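# Stand steel plates on edge in rack slots

## Task

Put every steel plate upright on one of its long edges inside a rack slot, with no slot holding more than one plate; leaning against a slot wall is fine. At the end the rack must be upright and everything must be still, the plates must stay in place without the robot supporting them, the magnet must be off and holding no plate, and the arm must have released them and backed away.

## Robot and tools

Robot: a single six-joint arm whose base sits on a block at the scene origin. The block holds it either about vertical or tilted roughly halfway toward +y or -y; check the images to see which. The arm faces +x. Scene frame: fixed to the table, origin on the tabletop at the foot of the base, z = 0 is the tabletop, +z is up, and +y is to the left when looking from the base along +x. The work area lies toward +x.

Tool: a magnet gripper, a 48 mm barrel ending 85 mm from the flange in a flat face. The face point is the centre of that face, and its z axis points out of the face. Behind it are a 75 mm spacer and a 75 mm plate. A 22 mm thick block sticks out toward the gripper's -y axis, and its corners sweep a 92 mm radius when the last joint turns, so watch its clearance near the rack. Magnet on gives about 120 N on bare steel lying flat across the middle 30 mm of the face. The pull drops sharply with any gap: about half at 0.33 mm and about a fifth at 1 mm. Seat the face flat on a plate before lifting. Only friction resists sliding, so tilting or fast motion can shed a heavy plate. Off leaves about 0.3 N, and the piston takes about 0.1 s either way. An active magnet also sticks to fixed steel.

execute_actions: argument "actions" is a list of actions. Each action is a table of 1 to 15 rows, and each row plays for one 1/30 s step. A short table repeats its final row for the rest of the 15 steps. A row has 7 numbers in this order: dx, dy, dz, rx, ry, rz, magnet, each within [-1, 1]. The first six are an offset, not a pose. They are measured from the face point's pose at the start of that action, not from the previous row, and are expressed in the face point's own axes. 1.0 means 0.6 m for dx/dy/dz and 180 degrees for the rotation. rx, ry, rz together form one rotation vector. Magnet is absolute and stays set: above 0.01 is on (send 1), 0.01 or less is off (send 0). Write literal numbers only; expressions or repetition shorthand make the call invalid. An empty list sends nothing and just reports the state, including camera images.

move: "target" is one row of 7 numbers as above. It is an offset in face point axes from the pose in the latest result that reports one, plus the magnet value, which is applied at the start. The face point follows a straight path lasting 0.5 to 10 s and takes the shorter way around when turning. "speed" is 0.002 to 0.5 m/s (default 0.25), and turning is capped at twice that in rad/s. "stop_force" is 13 to 80 N and is allowed only after 0.2 s of scene time. It ends the path when the push against the motion rises by that amount for two steps in a row, then backs off two steps and holds. Use it with very slow speeds when approaching contact. Leave it out when pulling away from something, and do not trust it on moves that rotate. "blocking": false returns after 0.5 s; then poll with wait(0) or use stop. It cannot be combined with stop_force. The move line reports an ending (done, off_target, moving, held, fault, contact) and limits (paced = clipped pose; held = some steps were blocked, after which the arm may move fast), plus the distance to the target.

wait: "seconds" 0 to 10; the arm holds its last command. stop: no arguments; it brakes a running move. zoom_image: "camera" is cam_high, cam_low or cam_wrist. "region" is [x0, y0, x1, y1] in pixels from the top-left corner, at most 504 by 504. finished_scene: "scene" is the current scene number. It is final, so only call it once the plates stand unaided, the magnet is off and the arm is clear.

Results: end_effector_position (m) and end_effector_quat_wxyz give the measured face point in the scene frame, and the quaternion defines the face point axes. Velocities are in m/s and rad/s. Joint positions and velocities are listed as shoulder pan, shoulder lift, elbow, wrist 1, wrist 2, wrist 3, in radians. The elbow ranges 0 to 3.142 and will not fully straighten. "Hand target" is the pose the drives are aiming at. "Off the commanded pose" compares the measured pose with the last row sent. "pose unreachable" means a clearance check altered or blocked joint targets, and it names the first action affected (counted from 0). A "cause:" line may follow it. "joint sent to its limit" names a joint parked at an end of its range. Wrist force and torque are given in face point axes, with the force pointing from a contact back into the arm. Expect an offset of up to about 5.5 N, noise of about 3.4 N, and saturation near 100 N; "no reading" is harmless. magnet_out and magnet_back report the piston position. part_present = 1 means a strong pull (at least about 36 N), but it cannot distinguish a plate from fixed steel. Images arrive after each call in the order cam_high, cam_low, cam_wrist, each 504x504.

Motion notes: commands lag about 0.17 s. Each step's target is clipped to within 100 mm and 16 degrees of the measured pose. Large moves may come back short, so send the remainder. The arm is stiff: pressing even slightly past contact can trigger a fault. Faults come from joint torque reaching its limit (shoulder pan/lift 313, elbow 142, wrists 51.3 N m, held load included) or from 150 N of outside force. Either one freezes the arm for 10 s. MOTOR HOT appears at 70 °C, and at 85 °C the brakes lock. Avoid dropping plates, slamming into or shoving the rack hard, tipping the rack, and pushing anything off the table. Loose objects may occasionally get a brief nudge.

Each tool is called after "Emit:" in YAML: its name, and indented under it one key for each argument.

## Session

Emit:
execute_actions:
  actions: []

Scene clock: 0.00 s.
end_effector_position=(+1.1470, +0.3911, +0.2306) magnet_out=0 magnet_back=1 part_present=0 end_effector_quat_wxyz=(+0.557, -0.426, +0.709, +0.069) end_effector_velocity=(+0.000, -0.000, -0.000) end_effector_angular_velocity=(-0.001, -0.000, -0.002)
Joint positions: [ 0.114 -0.597  1.279 -3.375 -1.05   2.477]
Joint velocities: [ 0.     0.    -0.    -0.    -0.002  0.   ]
Motor temperatures (°C, as the motors report them): [29 31 30 33 38 37]
Wrist force (N, on the end effector, along its own x y z axes, offset not removed): no reading
Wrist torque (N m, same axes, about the end effector's origin, offset not removed): no reading
Hand target: +1.147, +0.391, +0.231; +0.557, -0.426, +0.709, +0.069

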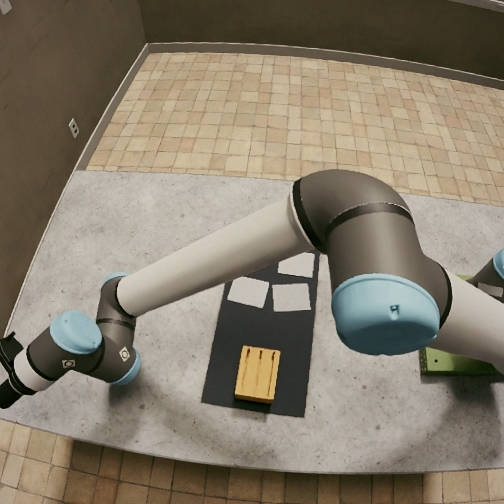

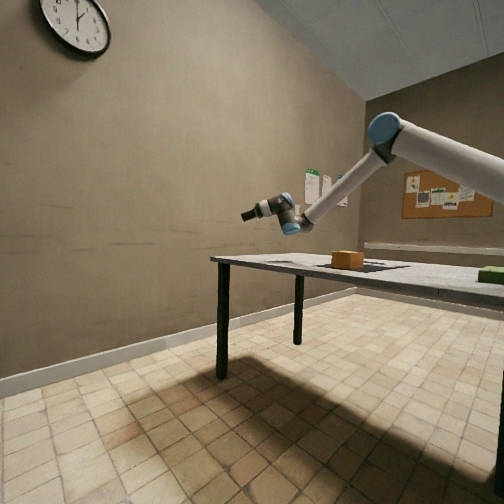

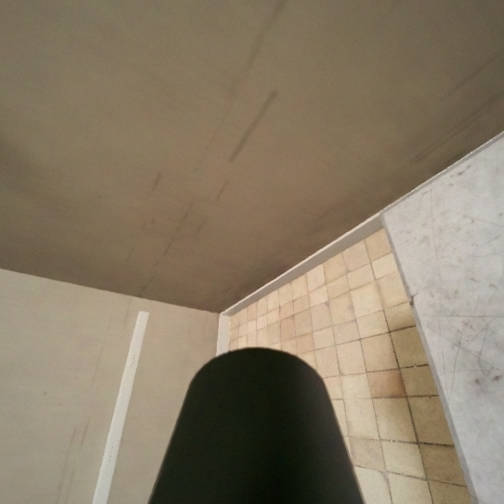

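Emit:
move:
  target: [0,0,0,-0.443,0.055,-0.564,0]

Scene clock: 7.50 s.
end_effector_position=(+1.1473, +0.3910, +0.2305) magnet_out=0 magnet_back=1 part_present=0 end_effector_quat_wxyz=(-0.001, +1.000, -0.001, +0.000) end_effector_velocity=(+0.000, -0.001, -0.000) end_effector_angular_velocity=(-0.007, -0.000, +0.008)
Joint positions: [ 0.211 -0.565  0.734 -1.739 -1.583  0.192]
Joint velocities: [ 0.001  0.001 -0.001  0.002 -0.007 -0.008]
Motor temperatures (°C, as the motors report them): [29 31 30 33 38 37]
Wrist force (N, on the end effector, along its own x y z axes, offset not removed): [5.9 5.4 -5.1]
Wrist torque (N m, same axes, about the end effector's origin, offset not removed): [0.61 -0.50 -0.22]
Hand target: +1.147, +0.391, +0.230; -0.000, +1.000, -0.001, +0.000
Off the commanded pose: 0.000 m, 0 deg.
move: done

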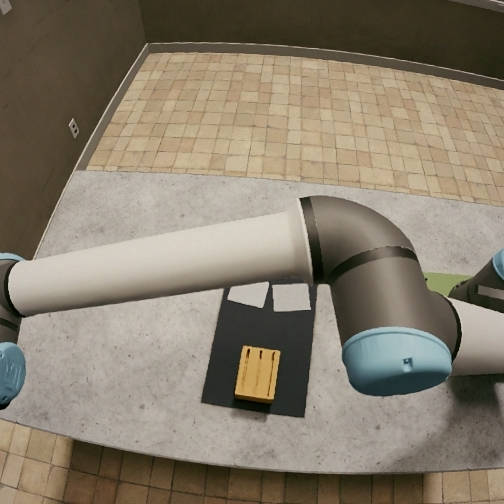

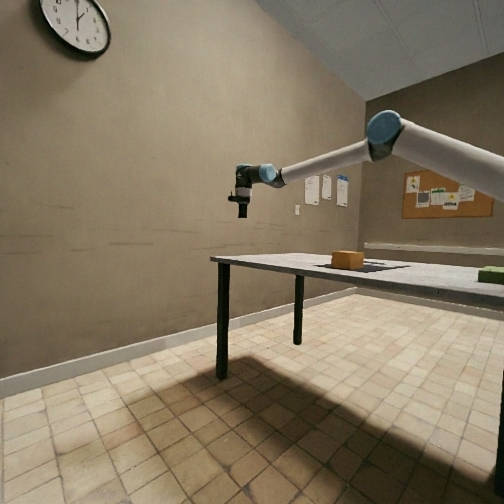

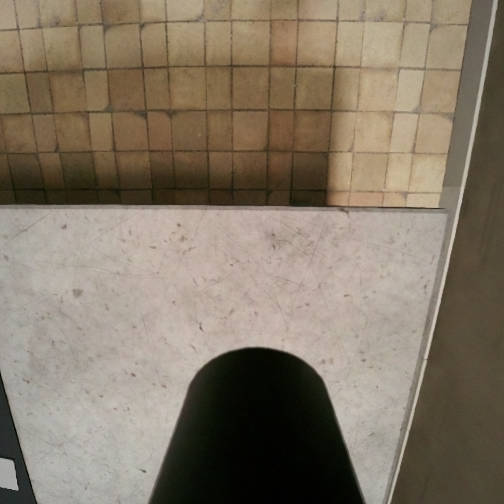

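Go to (0.575, 0.04, 0.06).

Emit:
move:
  target: [-0.953,0.585,0.284,0,0,0,0]

Scene clock: 11.90 s.
end_effector_position=(+0.5745, +0.0419, +0.0595) magnet_out=0 magnet_back=1 part_present=0 end_effector_quat_wxyz=(-0.001, +1.000, -0.001, +0.000) end_effector_velocity=(-0.002, -0.001, -0.001) end_effector_angular_velocity=(+0.001, -0.000, +0.001)
Joint positions: [-0.207 -1.259  2.394 -2.71  -1.582 -0.226]
Joint velocities: [-0.003 -0.001  0.003 -0.003  0.001 -0.003]
Motor temperatures (°C, as the motors report them): [29 31 30 33 38 37]
Wrist force (N, on the end effector, along its own x y z axes, offset not removed): [-1.6 -0.9 -6.4]
Wrist torque (N m, same axes, about the end effector's origin, offset not removed): [-0.03 0.49 0.32]
Hand target: +0.574, +0.042, +0.059; -0.001, +1.000, -0.001, +0.000
Off the commanded pose: 0.000 m, 0 deg.
move: done

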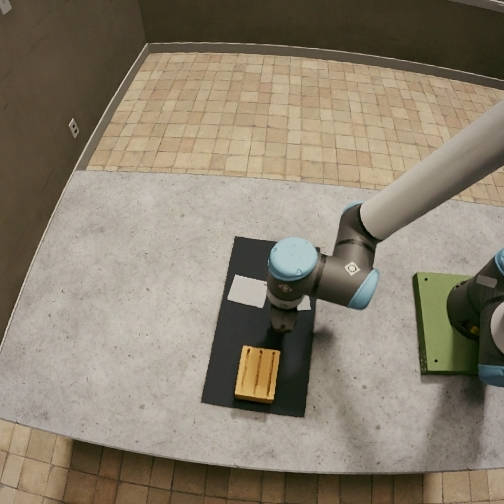

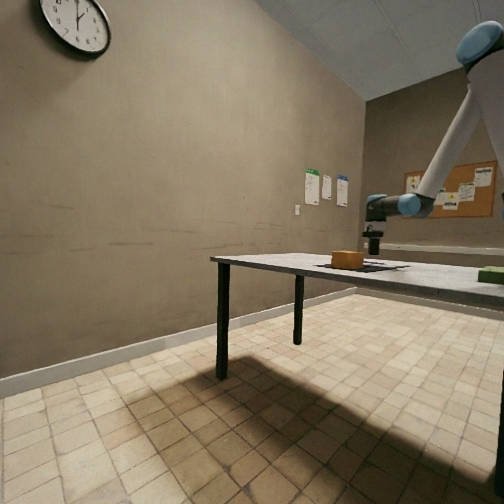

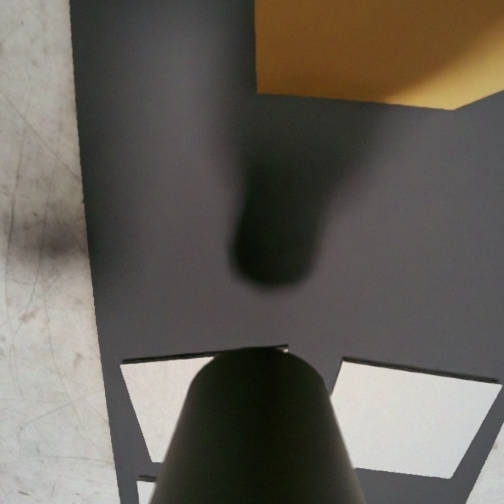

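Emit:
move:
  target: [-0.035,0,0.086,0,0,0,1]
  speed: 0.03

Scene clock: 15.23 s.
end_effector_position=(+0.5535, +0.0421, +0.0082) magnet_out=1 magnet_back=0 part_present=0 end_effector_quat_wxyz=(-0.001, +1.000, -0.001, +0.000) end_effector_velocity=(-0.000, -0.001, -0.002) end_effector_angular_velocity=(-0.000, -0.001, -0.001)
Joint positions: [-0.217 -1.159  2.443 -2.858 -1.582 -0.236]
Joint velocities: [-0.002  0.003  0.001 -0.005  0.    -0.001]
Motor temperatures (°C, as the motors report them): [29 31 30 33 38 37]
Wrist force (N, on the end effector, along its own x y z axes, offset not removed): [0.4 0.6 1.7]
Wrist torque (N m, same axes, about the end effector's origin, offset not removed): [-0.09 0.25 -0.30]
Hand target: +0.553, +0.042, +0.008; -0.001, +1.000, -0.001, +0.000
Off the commanded pose: 0.000 m, 0 deg.
move: done

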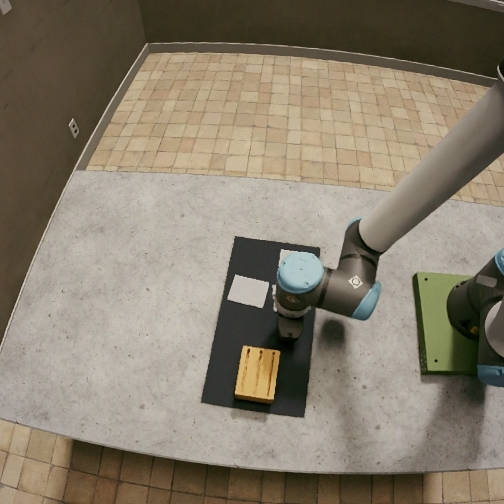

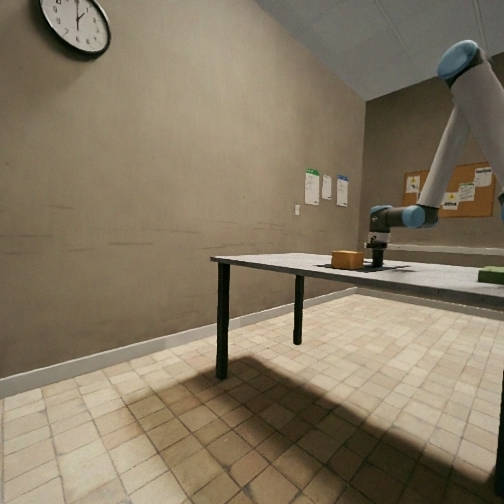

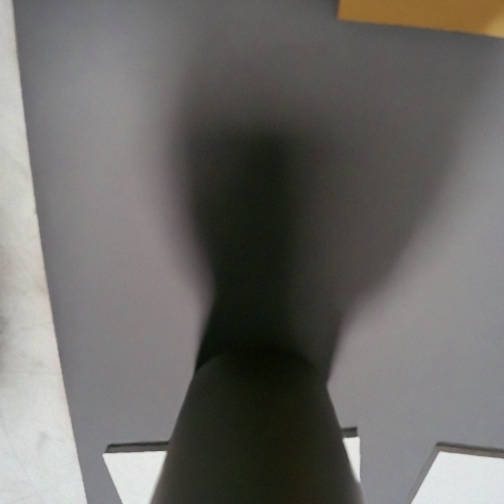

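Face near the +y edge; shift −y 2 cm.

Emit:
move:
  target: [-0.01,0.035,0.002,0,0,0,1]
  speed: 0.03

Scene clock: 17.43 s.
end_effector_position=(+0.5476, +0.0214, +0.0070) magnet_out=1 magnet_back=0 part_present=0 end_effector_quat_wxyz=(-0.001, +1.000, -0.001, +0.000) end_effector_velocity=(-0.001, -0.002, +0.000) end_effector_angular_velocity=(+0.000, -0.000, +0.001)
Joint positions: [-0.259 -1.162  2.456 -2.869 -1.582 -0.278]
Joint velocities: [-0.004 -0.001  0.002 -0.001  0.    -0.005]
Motor temperatures (°C, as the motors report them): [29 31 30 33 38 37]
Wrist force (N, on the end effector, along its own x y z axes, offset not removed): [-3.7 6.7 5.0]
Wrist torque (N m, same axes, about the end effector's origin, offset not removed): [0.71 0.77 -0.08]
Hand target: +0.547, +0.021, +0.007; -0.001, +1.000, -0.001, +0.000
Off the commanded pose: 0.000 m, 0 deg.
move: done

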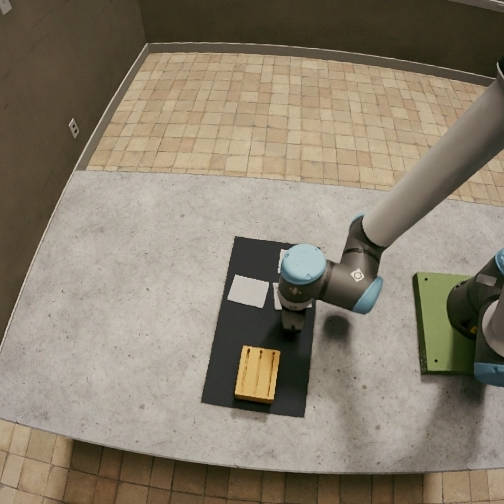

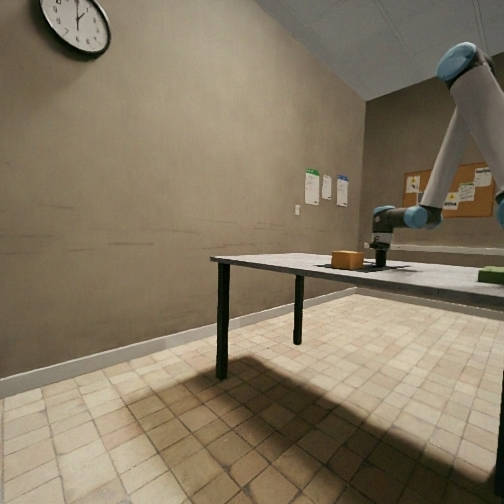

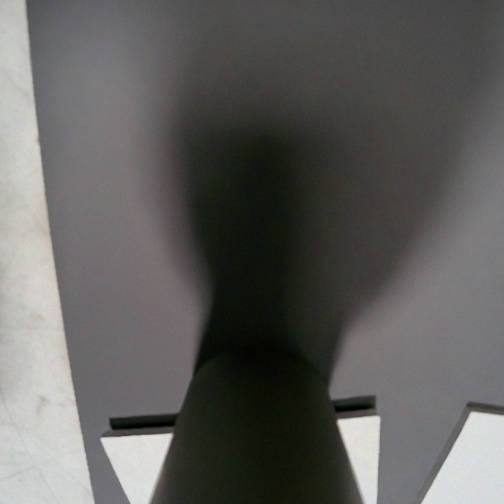

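Plate dragged along. Release, lift, shift, regrip.

Emit:
execute_actions:
  actions:
    - [[0,0,-0.03,0,0,0,0]]
    - [[0,0.035,0,0,0,0,0]]
    - [[0,0,0.02,0,0,0,0]]
    - [[0,0,0.009,0,0,0,1]]
    - [[0,0,0,0,0,0,1]]

Scene clock: 21.93 s.
end_effector_position=(+0.5475, +0.0008, +0.0075) magnet_out=1 magnet_back=0 part_present=1 end_effector_quat_wxyz=(-0.001, +1.000, -0.001, +0.000) end_effector_velocity=(+0.000, -0.000, +0.000) end_effector_angular_velocity=(-0.001, -0.000, -0.002)
Joint positions: [-0.297 -1.165  2.457 -2.868 -1.581 -0.316]
Joint velocities: [ 0.001  0.    -0.001 -0.    -0.001  0.002]
Motor temperatures (°C, as the motors report them): [29 31 30 33 38 37]
Wrist force (N, on the end effector, along its own x y z axes, offset not removed): [0.3 1.5 9.8]
Wrist torque (N m, same axes, about the end effector's origin, offset not removed): [0.03 0.00 -0.34]
Hand target: +0.548, +0.001, +0.008; -0.001, +1.000, -0.001, +0.000
Off the commanded pose: 0.000 m, 0 deg.

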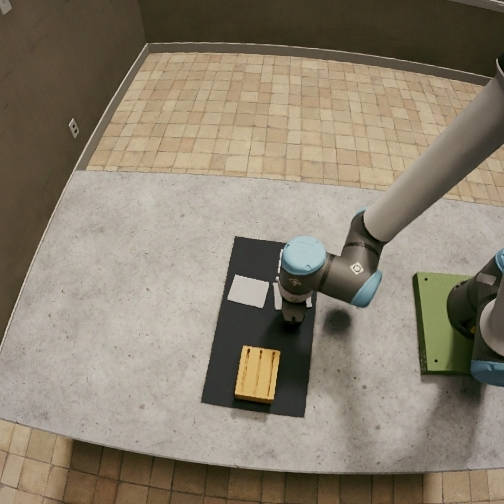

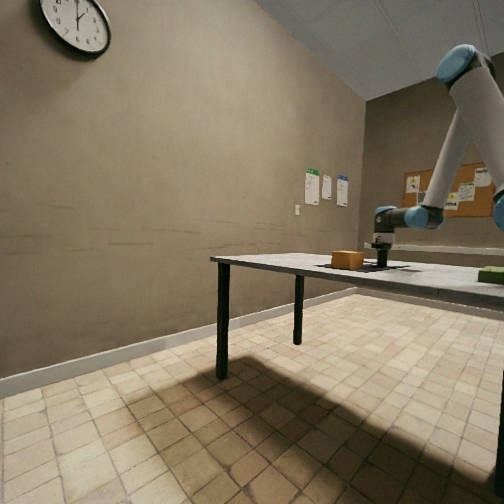

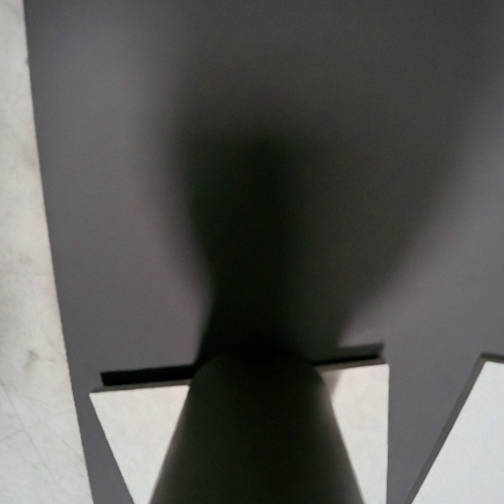

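Held. Lift to over rack and rotate: target (0.63,0.21,0.25), first lift.

Emit:
move:
  target: [0.137,-0.35,-0.404,0.385,-0.385,-0.385,1]
  speed: 0.15

Scene clock: 30.47 s.
end_effector_position=(+0.6303, +0.2096, +0.2499) magnet_out=1 magnet_back=0 part_present=1 end_effector_quat_wxyz=(+0.501, -0.501, -0.500, +0.499) end_effector_velocity=(+0.000, +0.000, +0.001) end_effector_angular_velocity=(+0.007, +0.007, +0.008)
Joint positions: [ 0.066 -0.877  1.477 -0.602 -1.525 -1.557]
Joint velocities: [ 0.003  0.003 -0.004  0.008 -0.006 -0.007]
Motor temperatures (°C, as the motors report them): [29 31 30 33 38 37]
Wrist force (N, on the end effector, along its own x y z axes, offset not removed): [2.1 3.4 -0.7]
Wrist torque (N m, same axes, about the end effector's origin, offset not removed): [0.09 -0.14 -0.23]
Hand target: +0.630, +0.210, +0.250; +0.501, -0.500, -0.500, +0.499
Off the commanded pose: 0.001 m, 0 deg.
move: done

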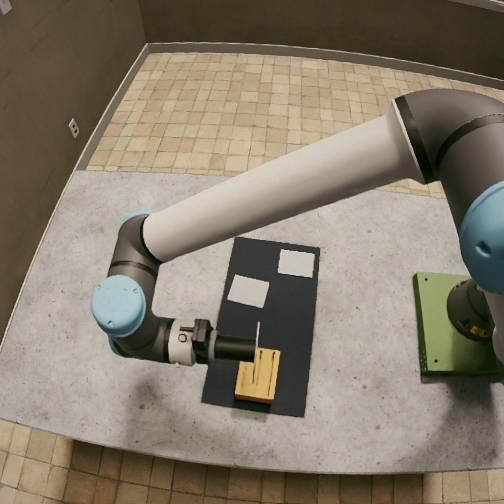

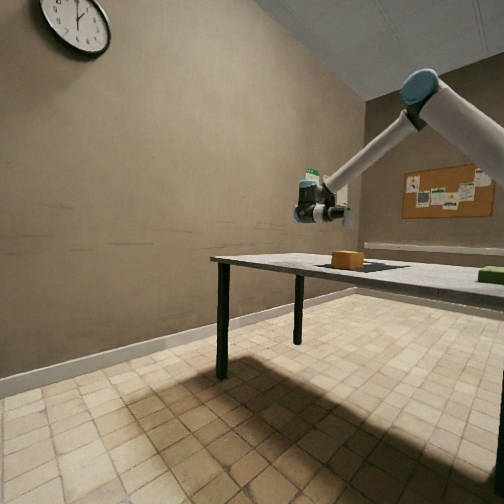

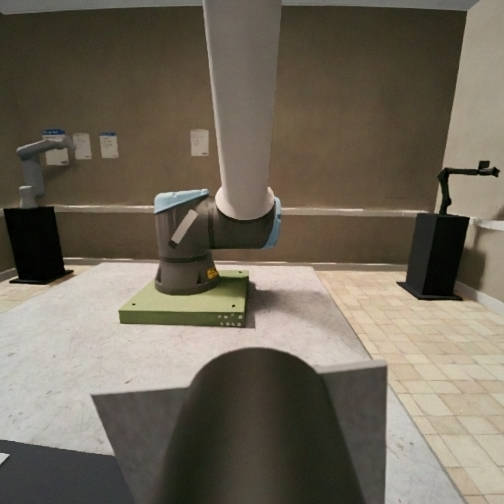

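Lower to z 0.16, then look.

Emit:
move:
  target: [0,0.15,0,0,0,0,1]
  speed: 0.05

Emit:
zoom_image:
  camera: "cam_high"
  region: [215,325,295,405]

Scene clock: 34.13 s.
end_effector_position=(+0.6303, +0.2098, +0.1602) magnet_out=1 magnet_back=0 part_present=1 end_effector_quat_wxyz=(+0.501, -0.501, -0.500, +0.499) end_effector_velocity=(+0.000, +0.000, -0.002) end_effector_angular_velocity=(-0.001, -0.001, -0.001)
Joint positions: [ 0.065 -0.788  1.504 -0.718 -1.526 -1.557]
Joint velocities: [-0.     0.002 -0.    -0.003  0.001  0.001]
Motor temperatures (°C, as the motors report them): [29 31 30 33 38 37]
Wrist force (N, on the end effector, along its own x y z axes, offset not removed): [1.8 5.6 -2.2]
Wrist torque (N m, same axes, about the end effector's origin, offset not removed): [0.32 0.07 -0.08]
Hand target: +0.630, +0.210, +0.160; +0.501, -0.501, -0.500, +0.499
Off the commanded pose: 0.000 m, 0 deg.
move: done

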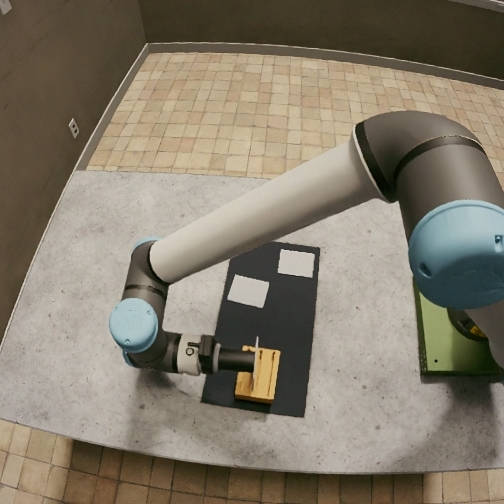

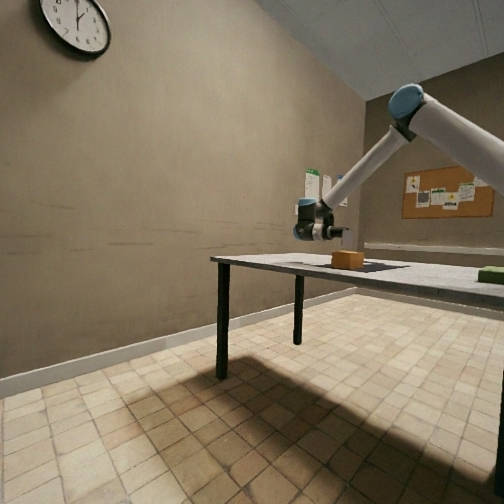

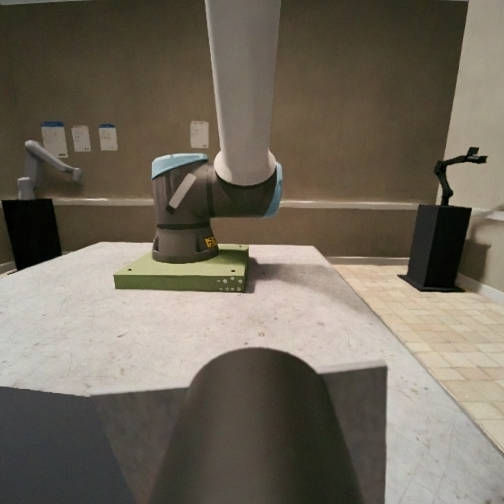

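Region (215, 325, 295, 405) of cam_high's 504x504 image, scaled by 6.300, with more detail than that image has.

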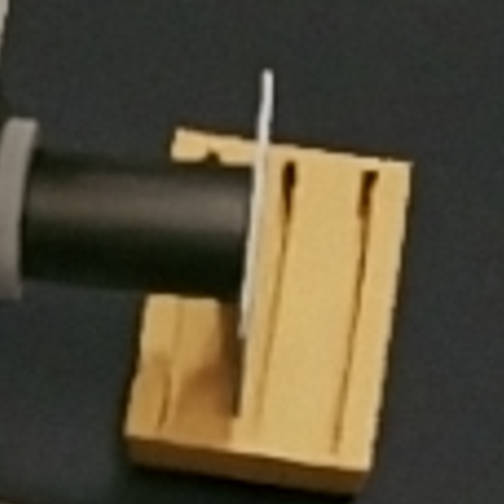

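Emit:
move:
  target: [0.025,0,0.06,0,0,0,1]
  speed: 0.05

Emit:
zoom_image:
  camera: "cam_high"
  region: [215,325,295,405]

Scene clock: 37.80 s.
end_effector_position=(+0.5945, +0.2248, +0.1602) magnet_out=1 magnet_back=0 part_present=1 end_effector_quat_wxyz=(+0.501, -0.501, -0.500, +0.499) end_effector_velocity=(-0.002, +0.001, +0.000) end_effector_angular_velocity=(+0.000, -0.000, -0.001)
Joint positions: [ 0.085 -0.826  1.581 -0.757 -1.506 -1.557]
Joint velocities: [ 0.002 -0.002  0.004 -0.002  0.002 -0.   ]
Motor temperatures (°C, as the motors report them): [29 31 30 33 38 37]
Wrist force (N, on the end effector, along its own x y z axes, offset not removed): [6.2 3.5 -1.8]
Wrist torque (N m, same axes, about the end effector's origin, offset not removed): [0.25 -0.66 -0.16]
Hand target: +0.594, +0.225, +0.160; +0.501, -0.501, -0.500, +0.499
Off the commanded pose: 0.000 m, 0 deg.
move: done

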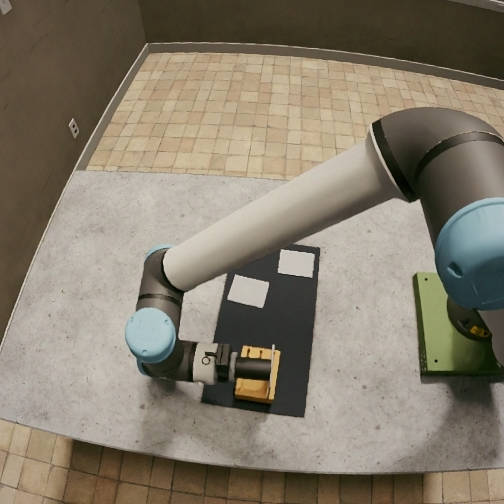

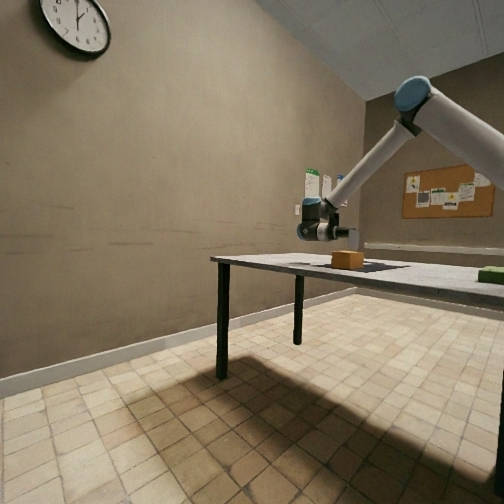

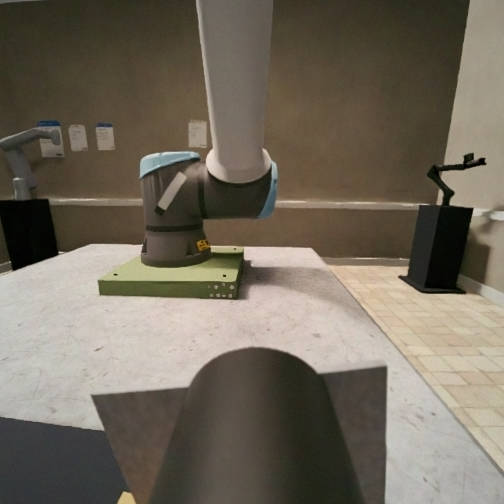

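Region (215, 325, 295, 405) of cam_high's 504x504 image, scaled by 6.300, with more detail than that image has.

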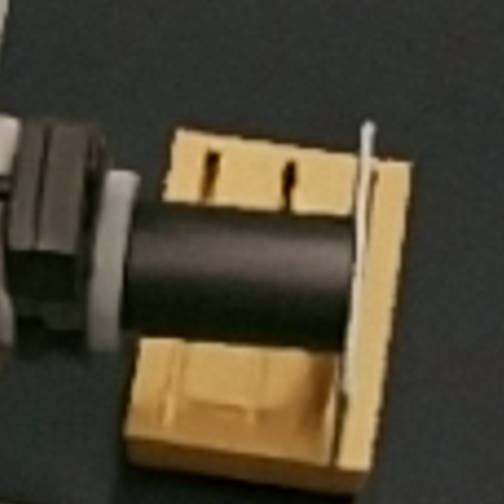

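Looks aligned. Probe down.

Emit:
move:
  target: [0,0.09,0,0,0,0,1]
  speed: 0.01
  stop_force: 15

Scene clock: 40.10 s.
end_effector_position=(+0.5943, +0.2248, +0.1495) magnet_out=1 magnet_back=0 part_present=1 end_effector_quat_wxyz=(+0.501, -0.501, -0.500, +0.499) end_effector_velocity=(-0.001, +0.000, +0.004) end_effector_angular_velocity=(-0.000, +0.005, +0.001)
Joint positions: [ 0.085 -0.814  1.583 -0.771 -1.506 -1.557]
Joint velocities: [ 0.001 -0.003  0.     0.008 -0.001  0.   ]
Motor temperatures (°C, as the motors report them): [29 31 30 33 38 37]
Wrist force (N, on the end effector, along its own x y z axes, offset not removed): [-0.5 6.7 4.7]
Wrist torque (N m, same axes, about the end effector's origin, offset not removed): [0.36 0.23 0.07]
Hand target: +0.594, +0.225, +0.150; +0.501, -0.501, -0.500, +0.499
Off the commanded pose: 0.043 m, 0 deg.
move: contact

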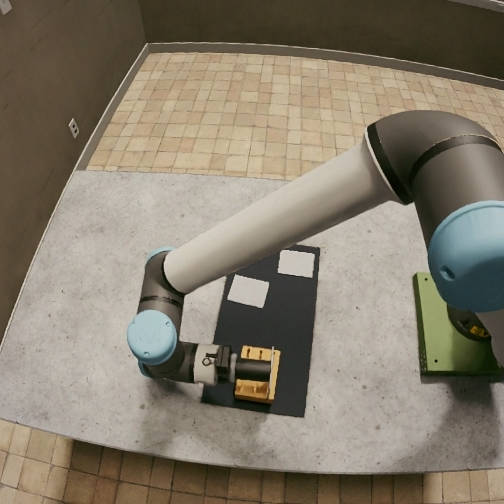

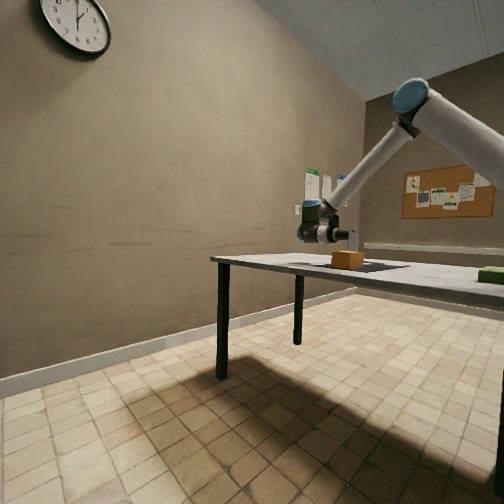

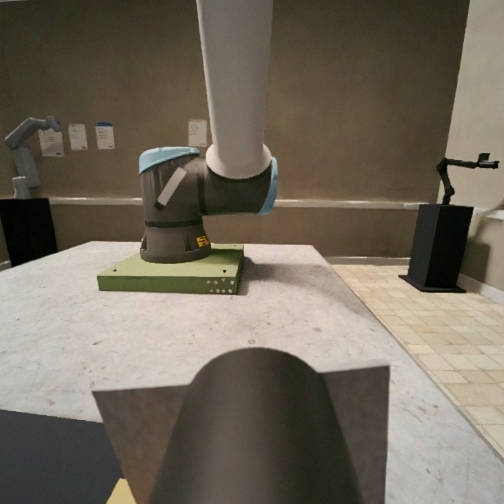

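Emit:
zoom_image:
  camera: "cam_high"
  region: [215,325,295,405]

Region (215, 325, 295, 405) of cam_high's 504x504 image, scaled by 6.300, with more detail than that image has.

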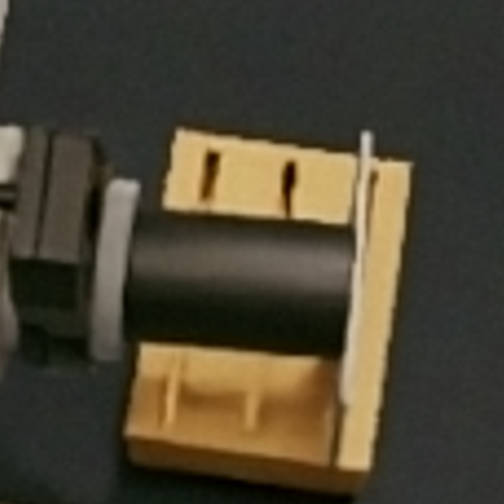

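Emit:
execute_actions:
  actions:
    - [[-0.01,-0.004,0,0,0,0,1]]

Emit:
move:
  target: [0,0.06,0,0,0,0,1]
  speed: 0.01
  stop_force: 15

Scene clock: 44.67 s.
end_effector_position=(+0.5943, +0.2190, +0.1519) magnet_out=1 magnet_back=0 part_present=1 end_effector_quat_wxyz=(+0.500, -0.501, -0.500, +0.499) end_effector_velocity=(-0.001, +0.000, -0.000) end_effector_angular_velocity=(-0.000, +0.001, -0.003)
Joint positions: [ 0.078 -0.818  1.586 -0.769 -1.513 -1.557]
Joint velocities: [-0.    -0.     0.002  0.     0.002  0.   ]
Motor temperatures (°C, as the motors report them): [29 31 30 33 38 37]
Wrist force (N, on the end effector, along its own x y z axes, offset not removed): [2.8 6.8 -0.4]
Wrist torque (N m, same axes, about the end effector's origin, offset not removed): [0.53 -0.16 -0.07]
Hand target: +0.594, +0.219, +0.152; +0.501, -0.501, -0.500, +0.499
Off the commanded pose: 0.000 m, 0 deg.

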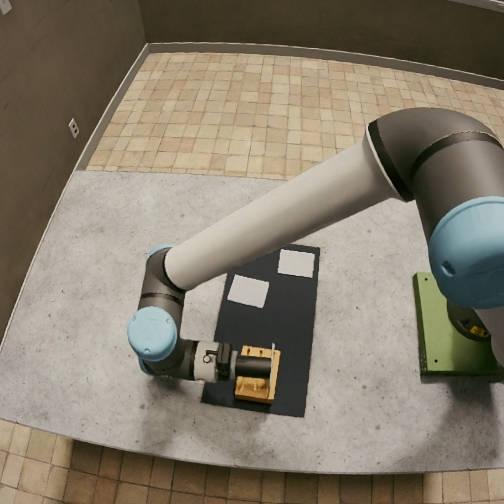

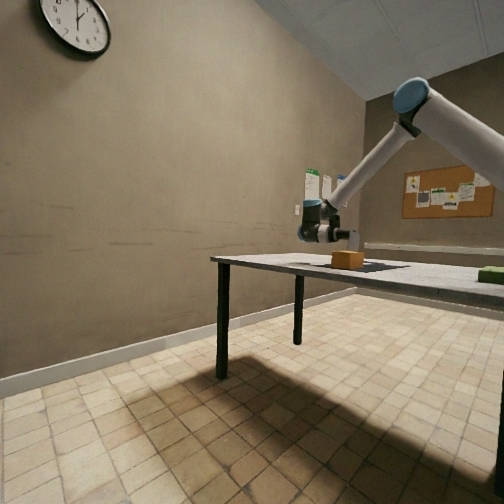

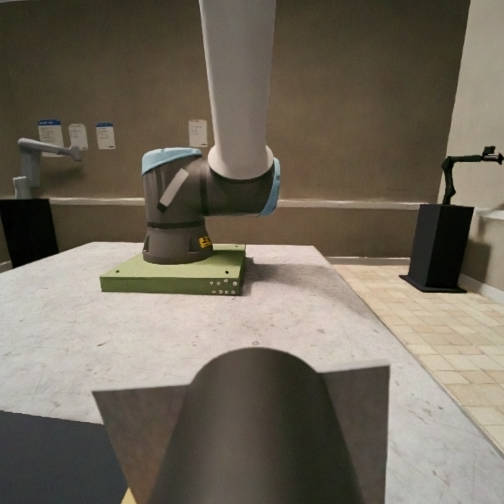

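Scene clock: 45.43 s.
end_effector_position=(+0.5943, +0.2190, +0.1479) magnet_out=1 magnet_back=0 part_present=1 end_effector_quat_wxyz=(+0.500, -0.501, -0.500, +0.499) end_effector_velocity=(-0.000, -0.001, +0.004) end_effector_angular_velocity=(-0.000, +0.004, +0.001)
Joint positions: [ 0.077 -0.814  1.587 -0.774 -1.513 -1.557]
Joint velocities: [-0.001 -0.004 -0.     0.008 -0.002 -0.   ]
Motor temperatures (°C, as the motors report them): [29 31 30 33 38 37]
Wrist force (N, on the end effector, along its own x y z axes, offset not removed): [6.5 5.8 -5.6]
Wrist torque (N m, same axes, about the end effector's origin, offset not removed): [0.57 -0.60 -0.22]
Hand target: +0.594, +0.219, +0.149; +0.500, -0.501, -0.500, +0.499
Off the commanded pose: 0.032 m, 0 deg.
move: contact

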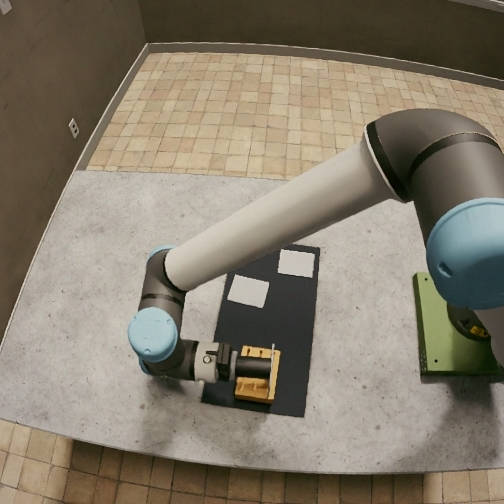

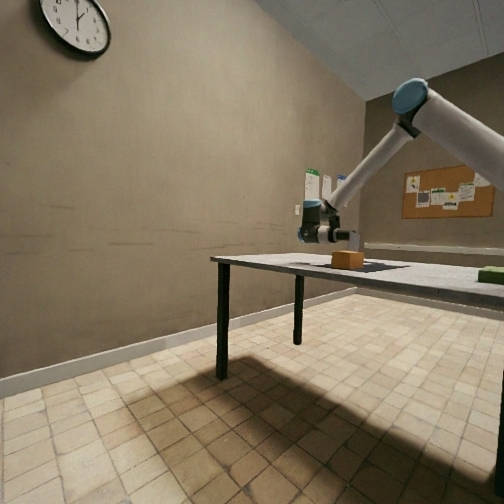

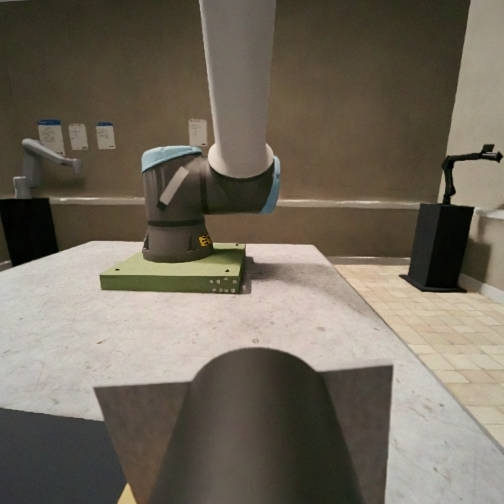

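Try +x 2.5 mm.

Emit:
execute_actions:
  actions:
    - [[0,-0.004,-0.004,0,0,0,1]]

Emit:
move:
  target: [0,0.06,0,0,0,0,1]
  speed: 0.01
  stop_force: 15

Scene clock: 47.73 s.
end_effector_position=(+0.5967, +0.2190, +0.1504) magnet_out=1 magnet_back=0 part_present=1 end_effector_quat_wxyz=(+0.500, -0.501, -0.500, +0.499) end_effector_velocity=(+0.001, +0.000, +0.000) end_effector_angular_velocity=(-0.000, -0.001, +0.001)
Joint positions: [ 0.077 -0.814  1.581 -0.769 -1.513 -1.557]
Joint velocities: [ 0.001  0.    -0.002  0.001 -0.     0.   ]
Motor temperatures (°C, as the motors report them): [29 31 30 33 38 37]
Wrist force (N, on the end effector, along its own x y z axes, offset not removed): [1.3 4.9 7.8]
Wrist torque (N m, same axes, about the end effector's origin, offset not removed): [0.19 -0.08 -0.02]
Hand target: +0.597, +0.219, +0.150; +0.500, -0.501, -0.500, +0.499
Off the commanded pose: 0.000 m, 0 deg.

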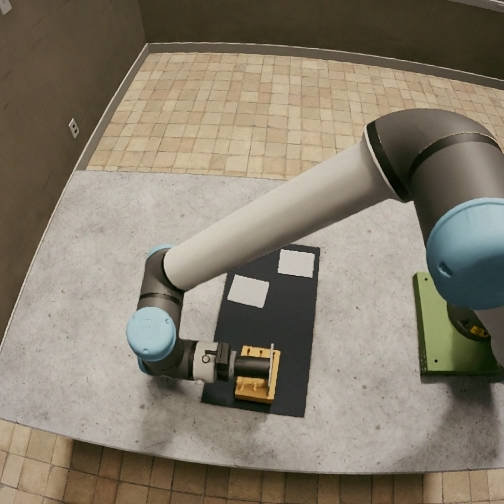

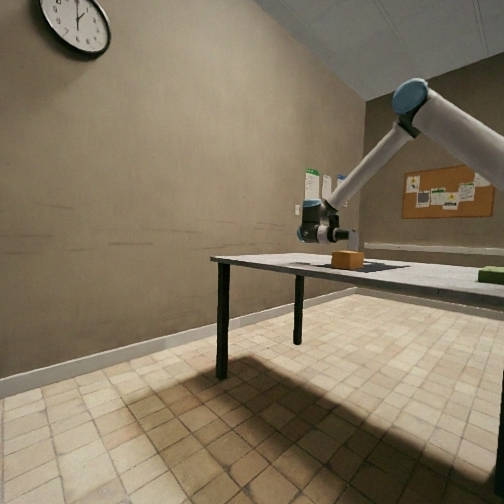

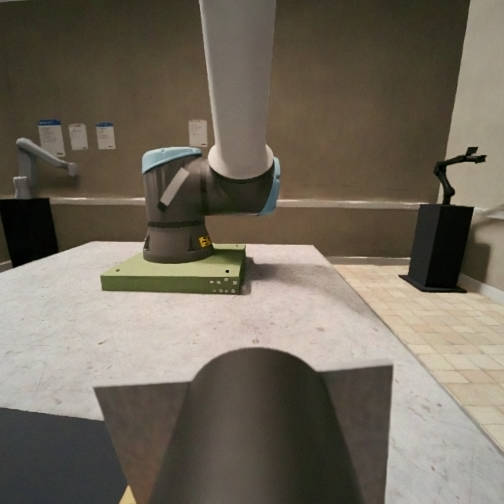

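Scene clock: 48.60 s.
end_effector_position=(+0.5967, +0.2190, +0.1453) magnet_out=1 magnet_back=0 part_present=1 end_effector_quat_wxyz=(+0.500, -0.501, -0.500, +0.499) end_effector_velocity=(-0.001, -0.000, +0.004) end_effector_angular_velocity=(-0.001, +0.005, +0.002)
Joint positions: [ 0.077 -0.808  1.581 -0.775 -1.513 -1.557]
Joint velocities: [ 0.    -0.003  0.001  0.008 -0.002  0.001]
Motor temperatures (°C, as the motors report them): [29 31 30 33 38 37]
Wrist force (N, on the end effector, along its own x y z axes, offset not removed): [-0.9 6.7 0.3]
Wrist torque (N m, same axes, about the end effector's origin, offset not removed): [0.36 0.19 -0.02]
Hand target: +0.597, +0.219, +0.146; +0.500, -0.501, -0.500, +0.499
Off the commanded pose: 0.031 m, 0 deg.
move: contact

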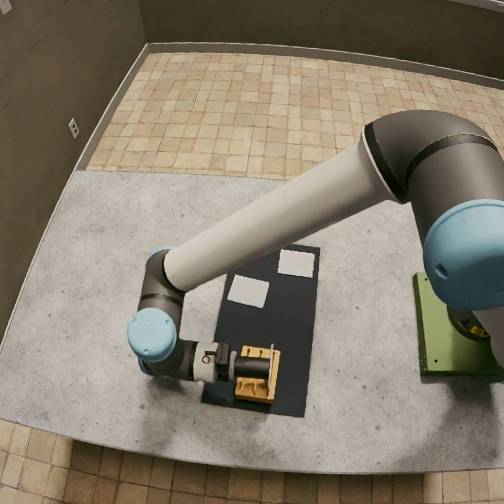

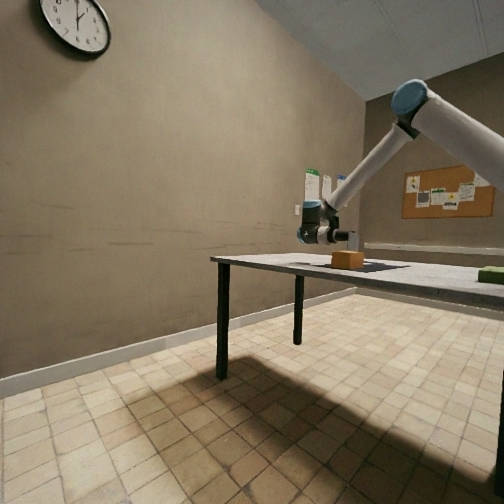

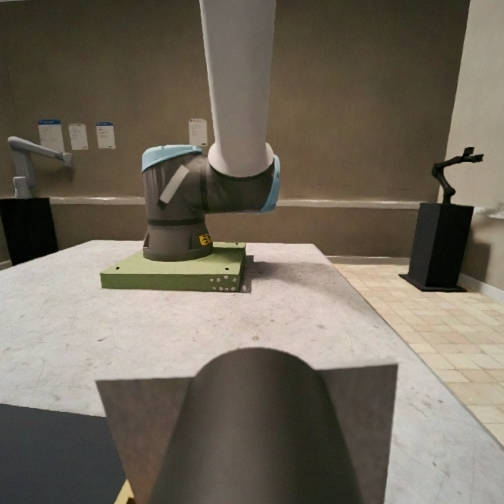

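Slightly deeper (2.6 mm): partial. Add yaw.

Emit:
execute_actions:
  actions:
    - [[0,-0.002,0,0,0.015,0,1]]

Emit:
move:
  target: [0,0.06,0,0,0,0,1]
  speed: 0.01
  stop_force: 15

Scene clock: 50.37 s.
end_effector_position=(+0.5967, +0.2190, +0.1465) magnet_out=1 magnet_back=0 part_present=1 end_effector_quat_wxyz=(+0.512, -0.512, -0.488, +0.487) end_effector_velocity=(-0.000, +0.001, +0.000) end_effector_angular_velocity=(-0.000, -0.000, -0.007)
Joint positions: [ 0.065 -0.813  1.588 -0.778 -1.479 -1.557]
Joint velocities: [-0.001 -0.001  0.001 -0.001  0.006  0.001]
Motor temperatures (°C, as the motors report them): [29 31 30 33 38 37]
Wrist force (N, on the end effector, along its own x y z axes, offset not removed): [-0.4 4.9 -0.3]
Wrist torque (N m, same axes, about the end effector's origin, offset not removed): [0.17 0.17 -0.04]
Hand target: +0.597, +0.219, +0.147; +0.512, -0.512, -0.488, +0.487
Off the commanded pose: 0.000 m, 0 deg.

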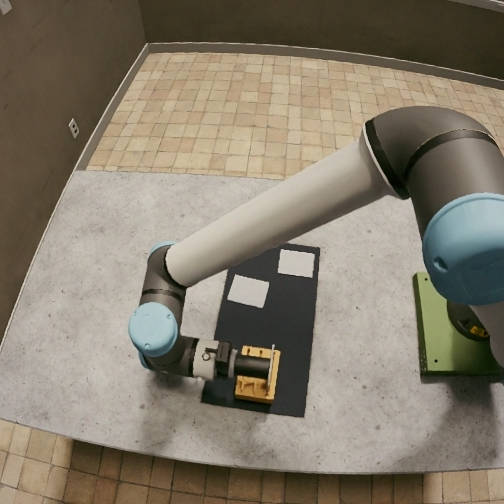

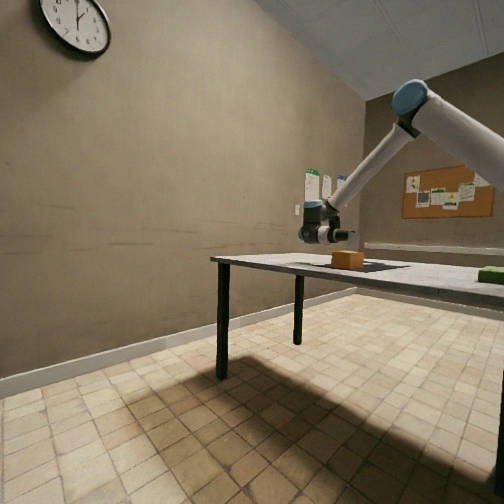

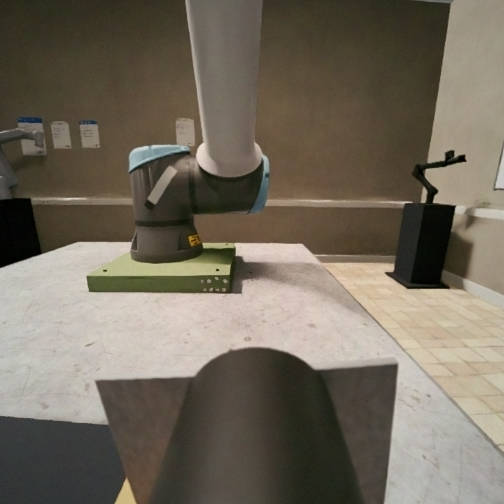

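Scene clock: 51.03 s.
end_effector_position=(+0.5967, +0.2190, +0.1436) magnet_out=1 magnet_back=0 part_present=1 end_effector_quat_wxyz=(+0.512, -0.512, -0.488, +0.487) end_effector_velocity=(-0.001, -0.000, +0.004) end_effector_angular_velocity=(-0.001, +0.005, -0.000)
Joint positions: [ 0.065 -0.81   1.589 -0.782 -1.479 -1.557]
Joint velocities: [-0.    -0.003  0.001  0.008 -0.     0.001]
Motor temperatures (°C, as the motors report them): [29 31 30 33 38 37]
Wrist force (N, on the end effector, along its own x y z axes, offset not removed): [3.8 5.0 -5.2]
Wrist torque (N m, same axes, about the end effector's origin, offset not removed): [0.27 -0.26 0.08]
Hand target: +0.597, +0.219, +0.144; +0.512, -0.512, -0.488, +0.487
Off the commanded pose: 0.033 m, 0 deg.
move: contact

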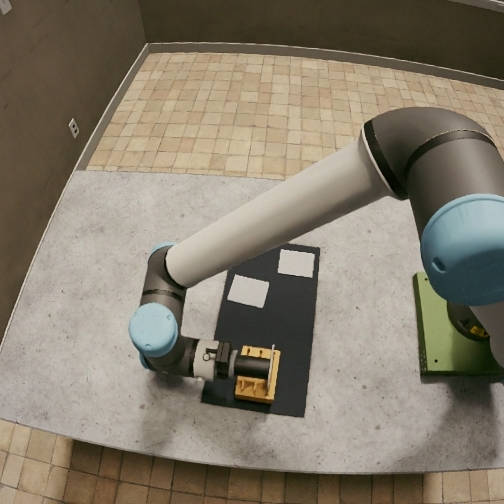

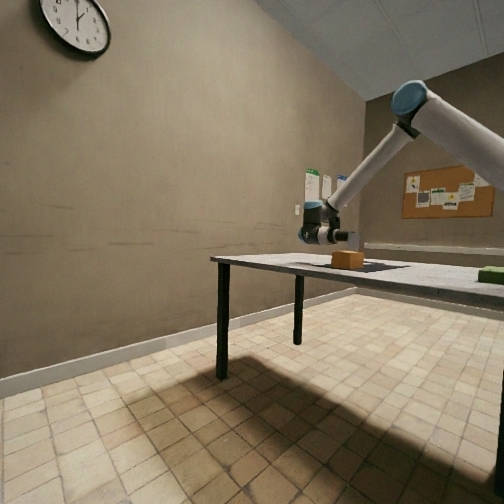

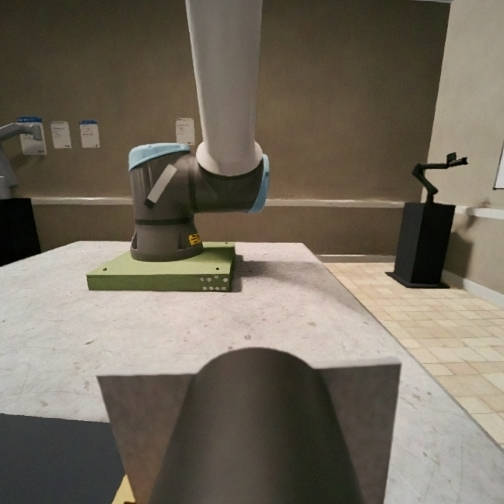

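Likely the plate is just slipping on the face. Look.

Emit:
zoom_image:
  camera: "cam_high"
  region: [235,335,295,405]

Region (235, 335, 295, 405) of cam_high's 504x504 image, scaled by 7.200, with more detail than that image has; it fills the left 432 columns of this view, and the rest is white.

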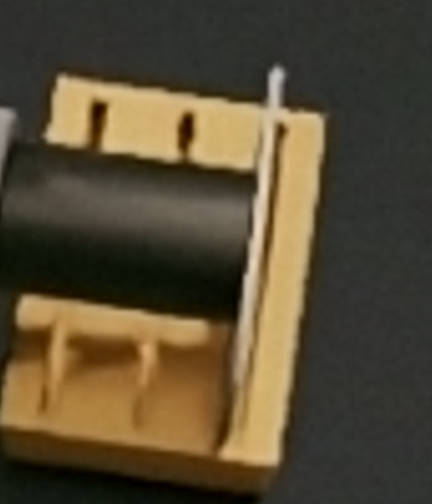

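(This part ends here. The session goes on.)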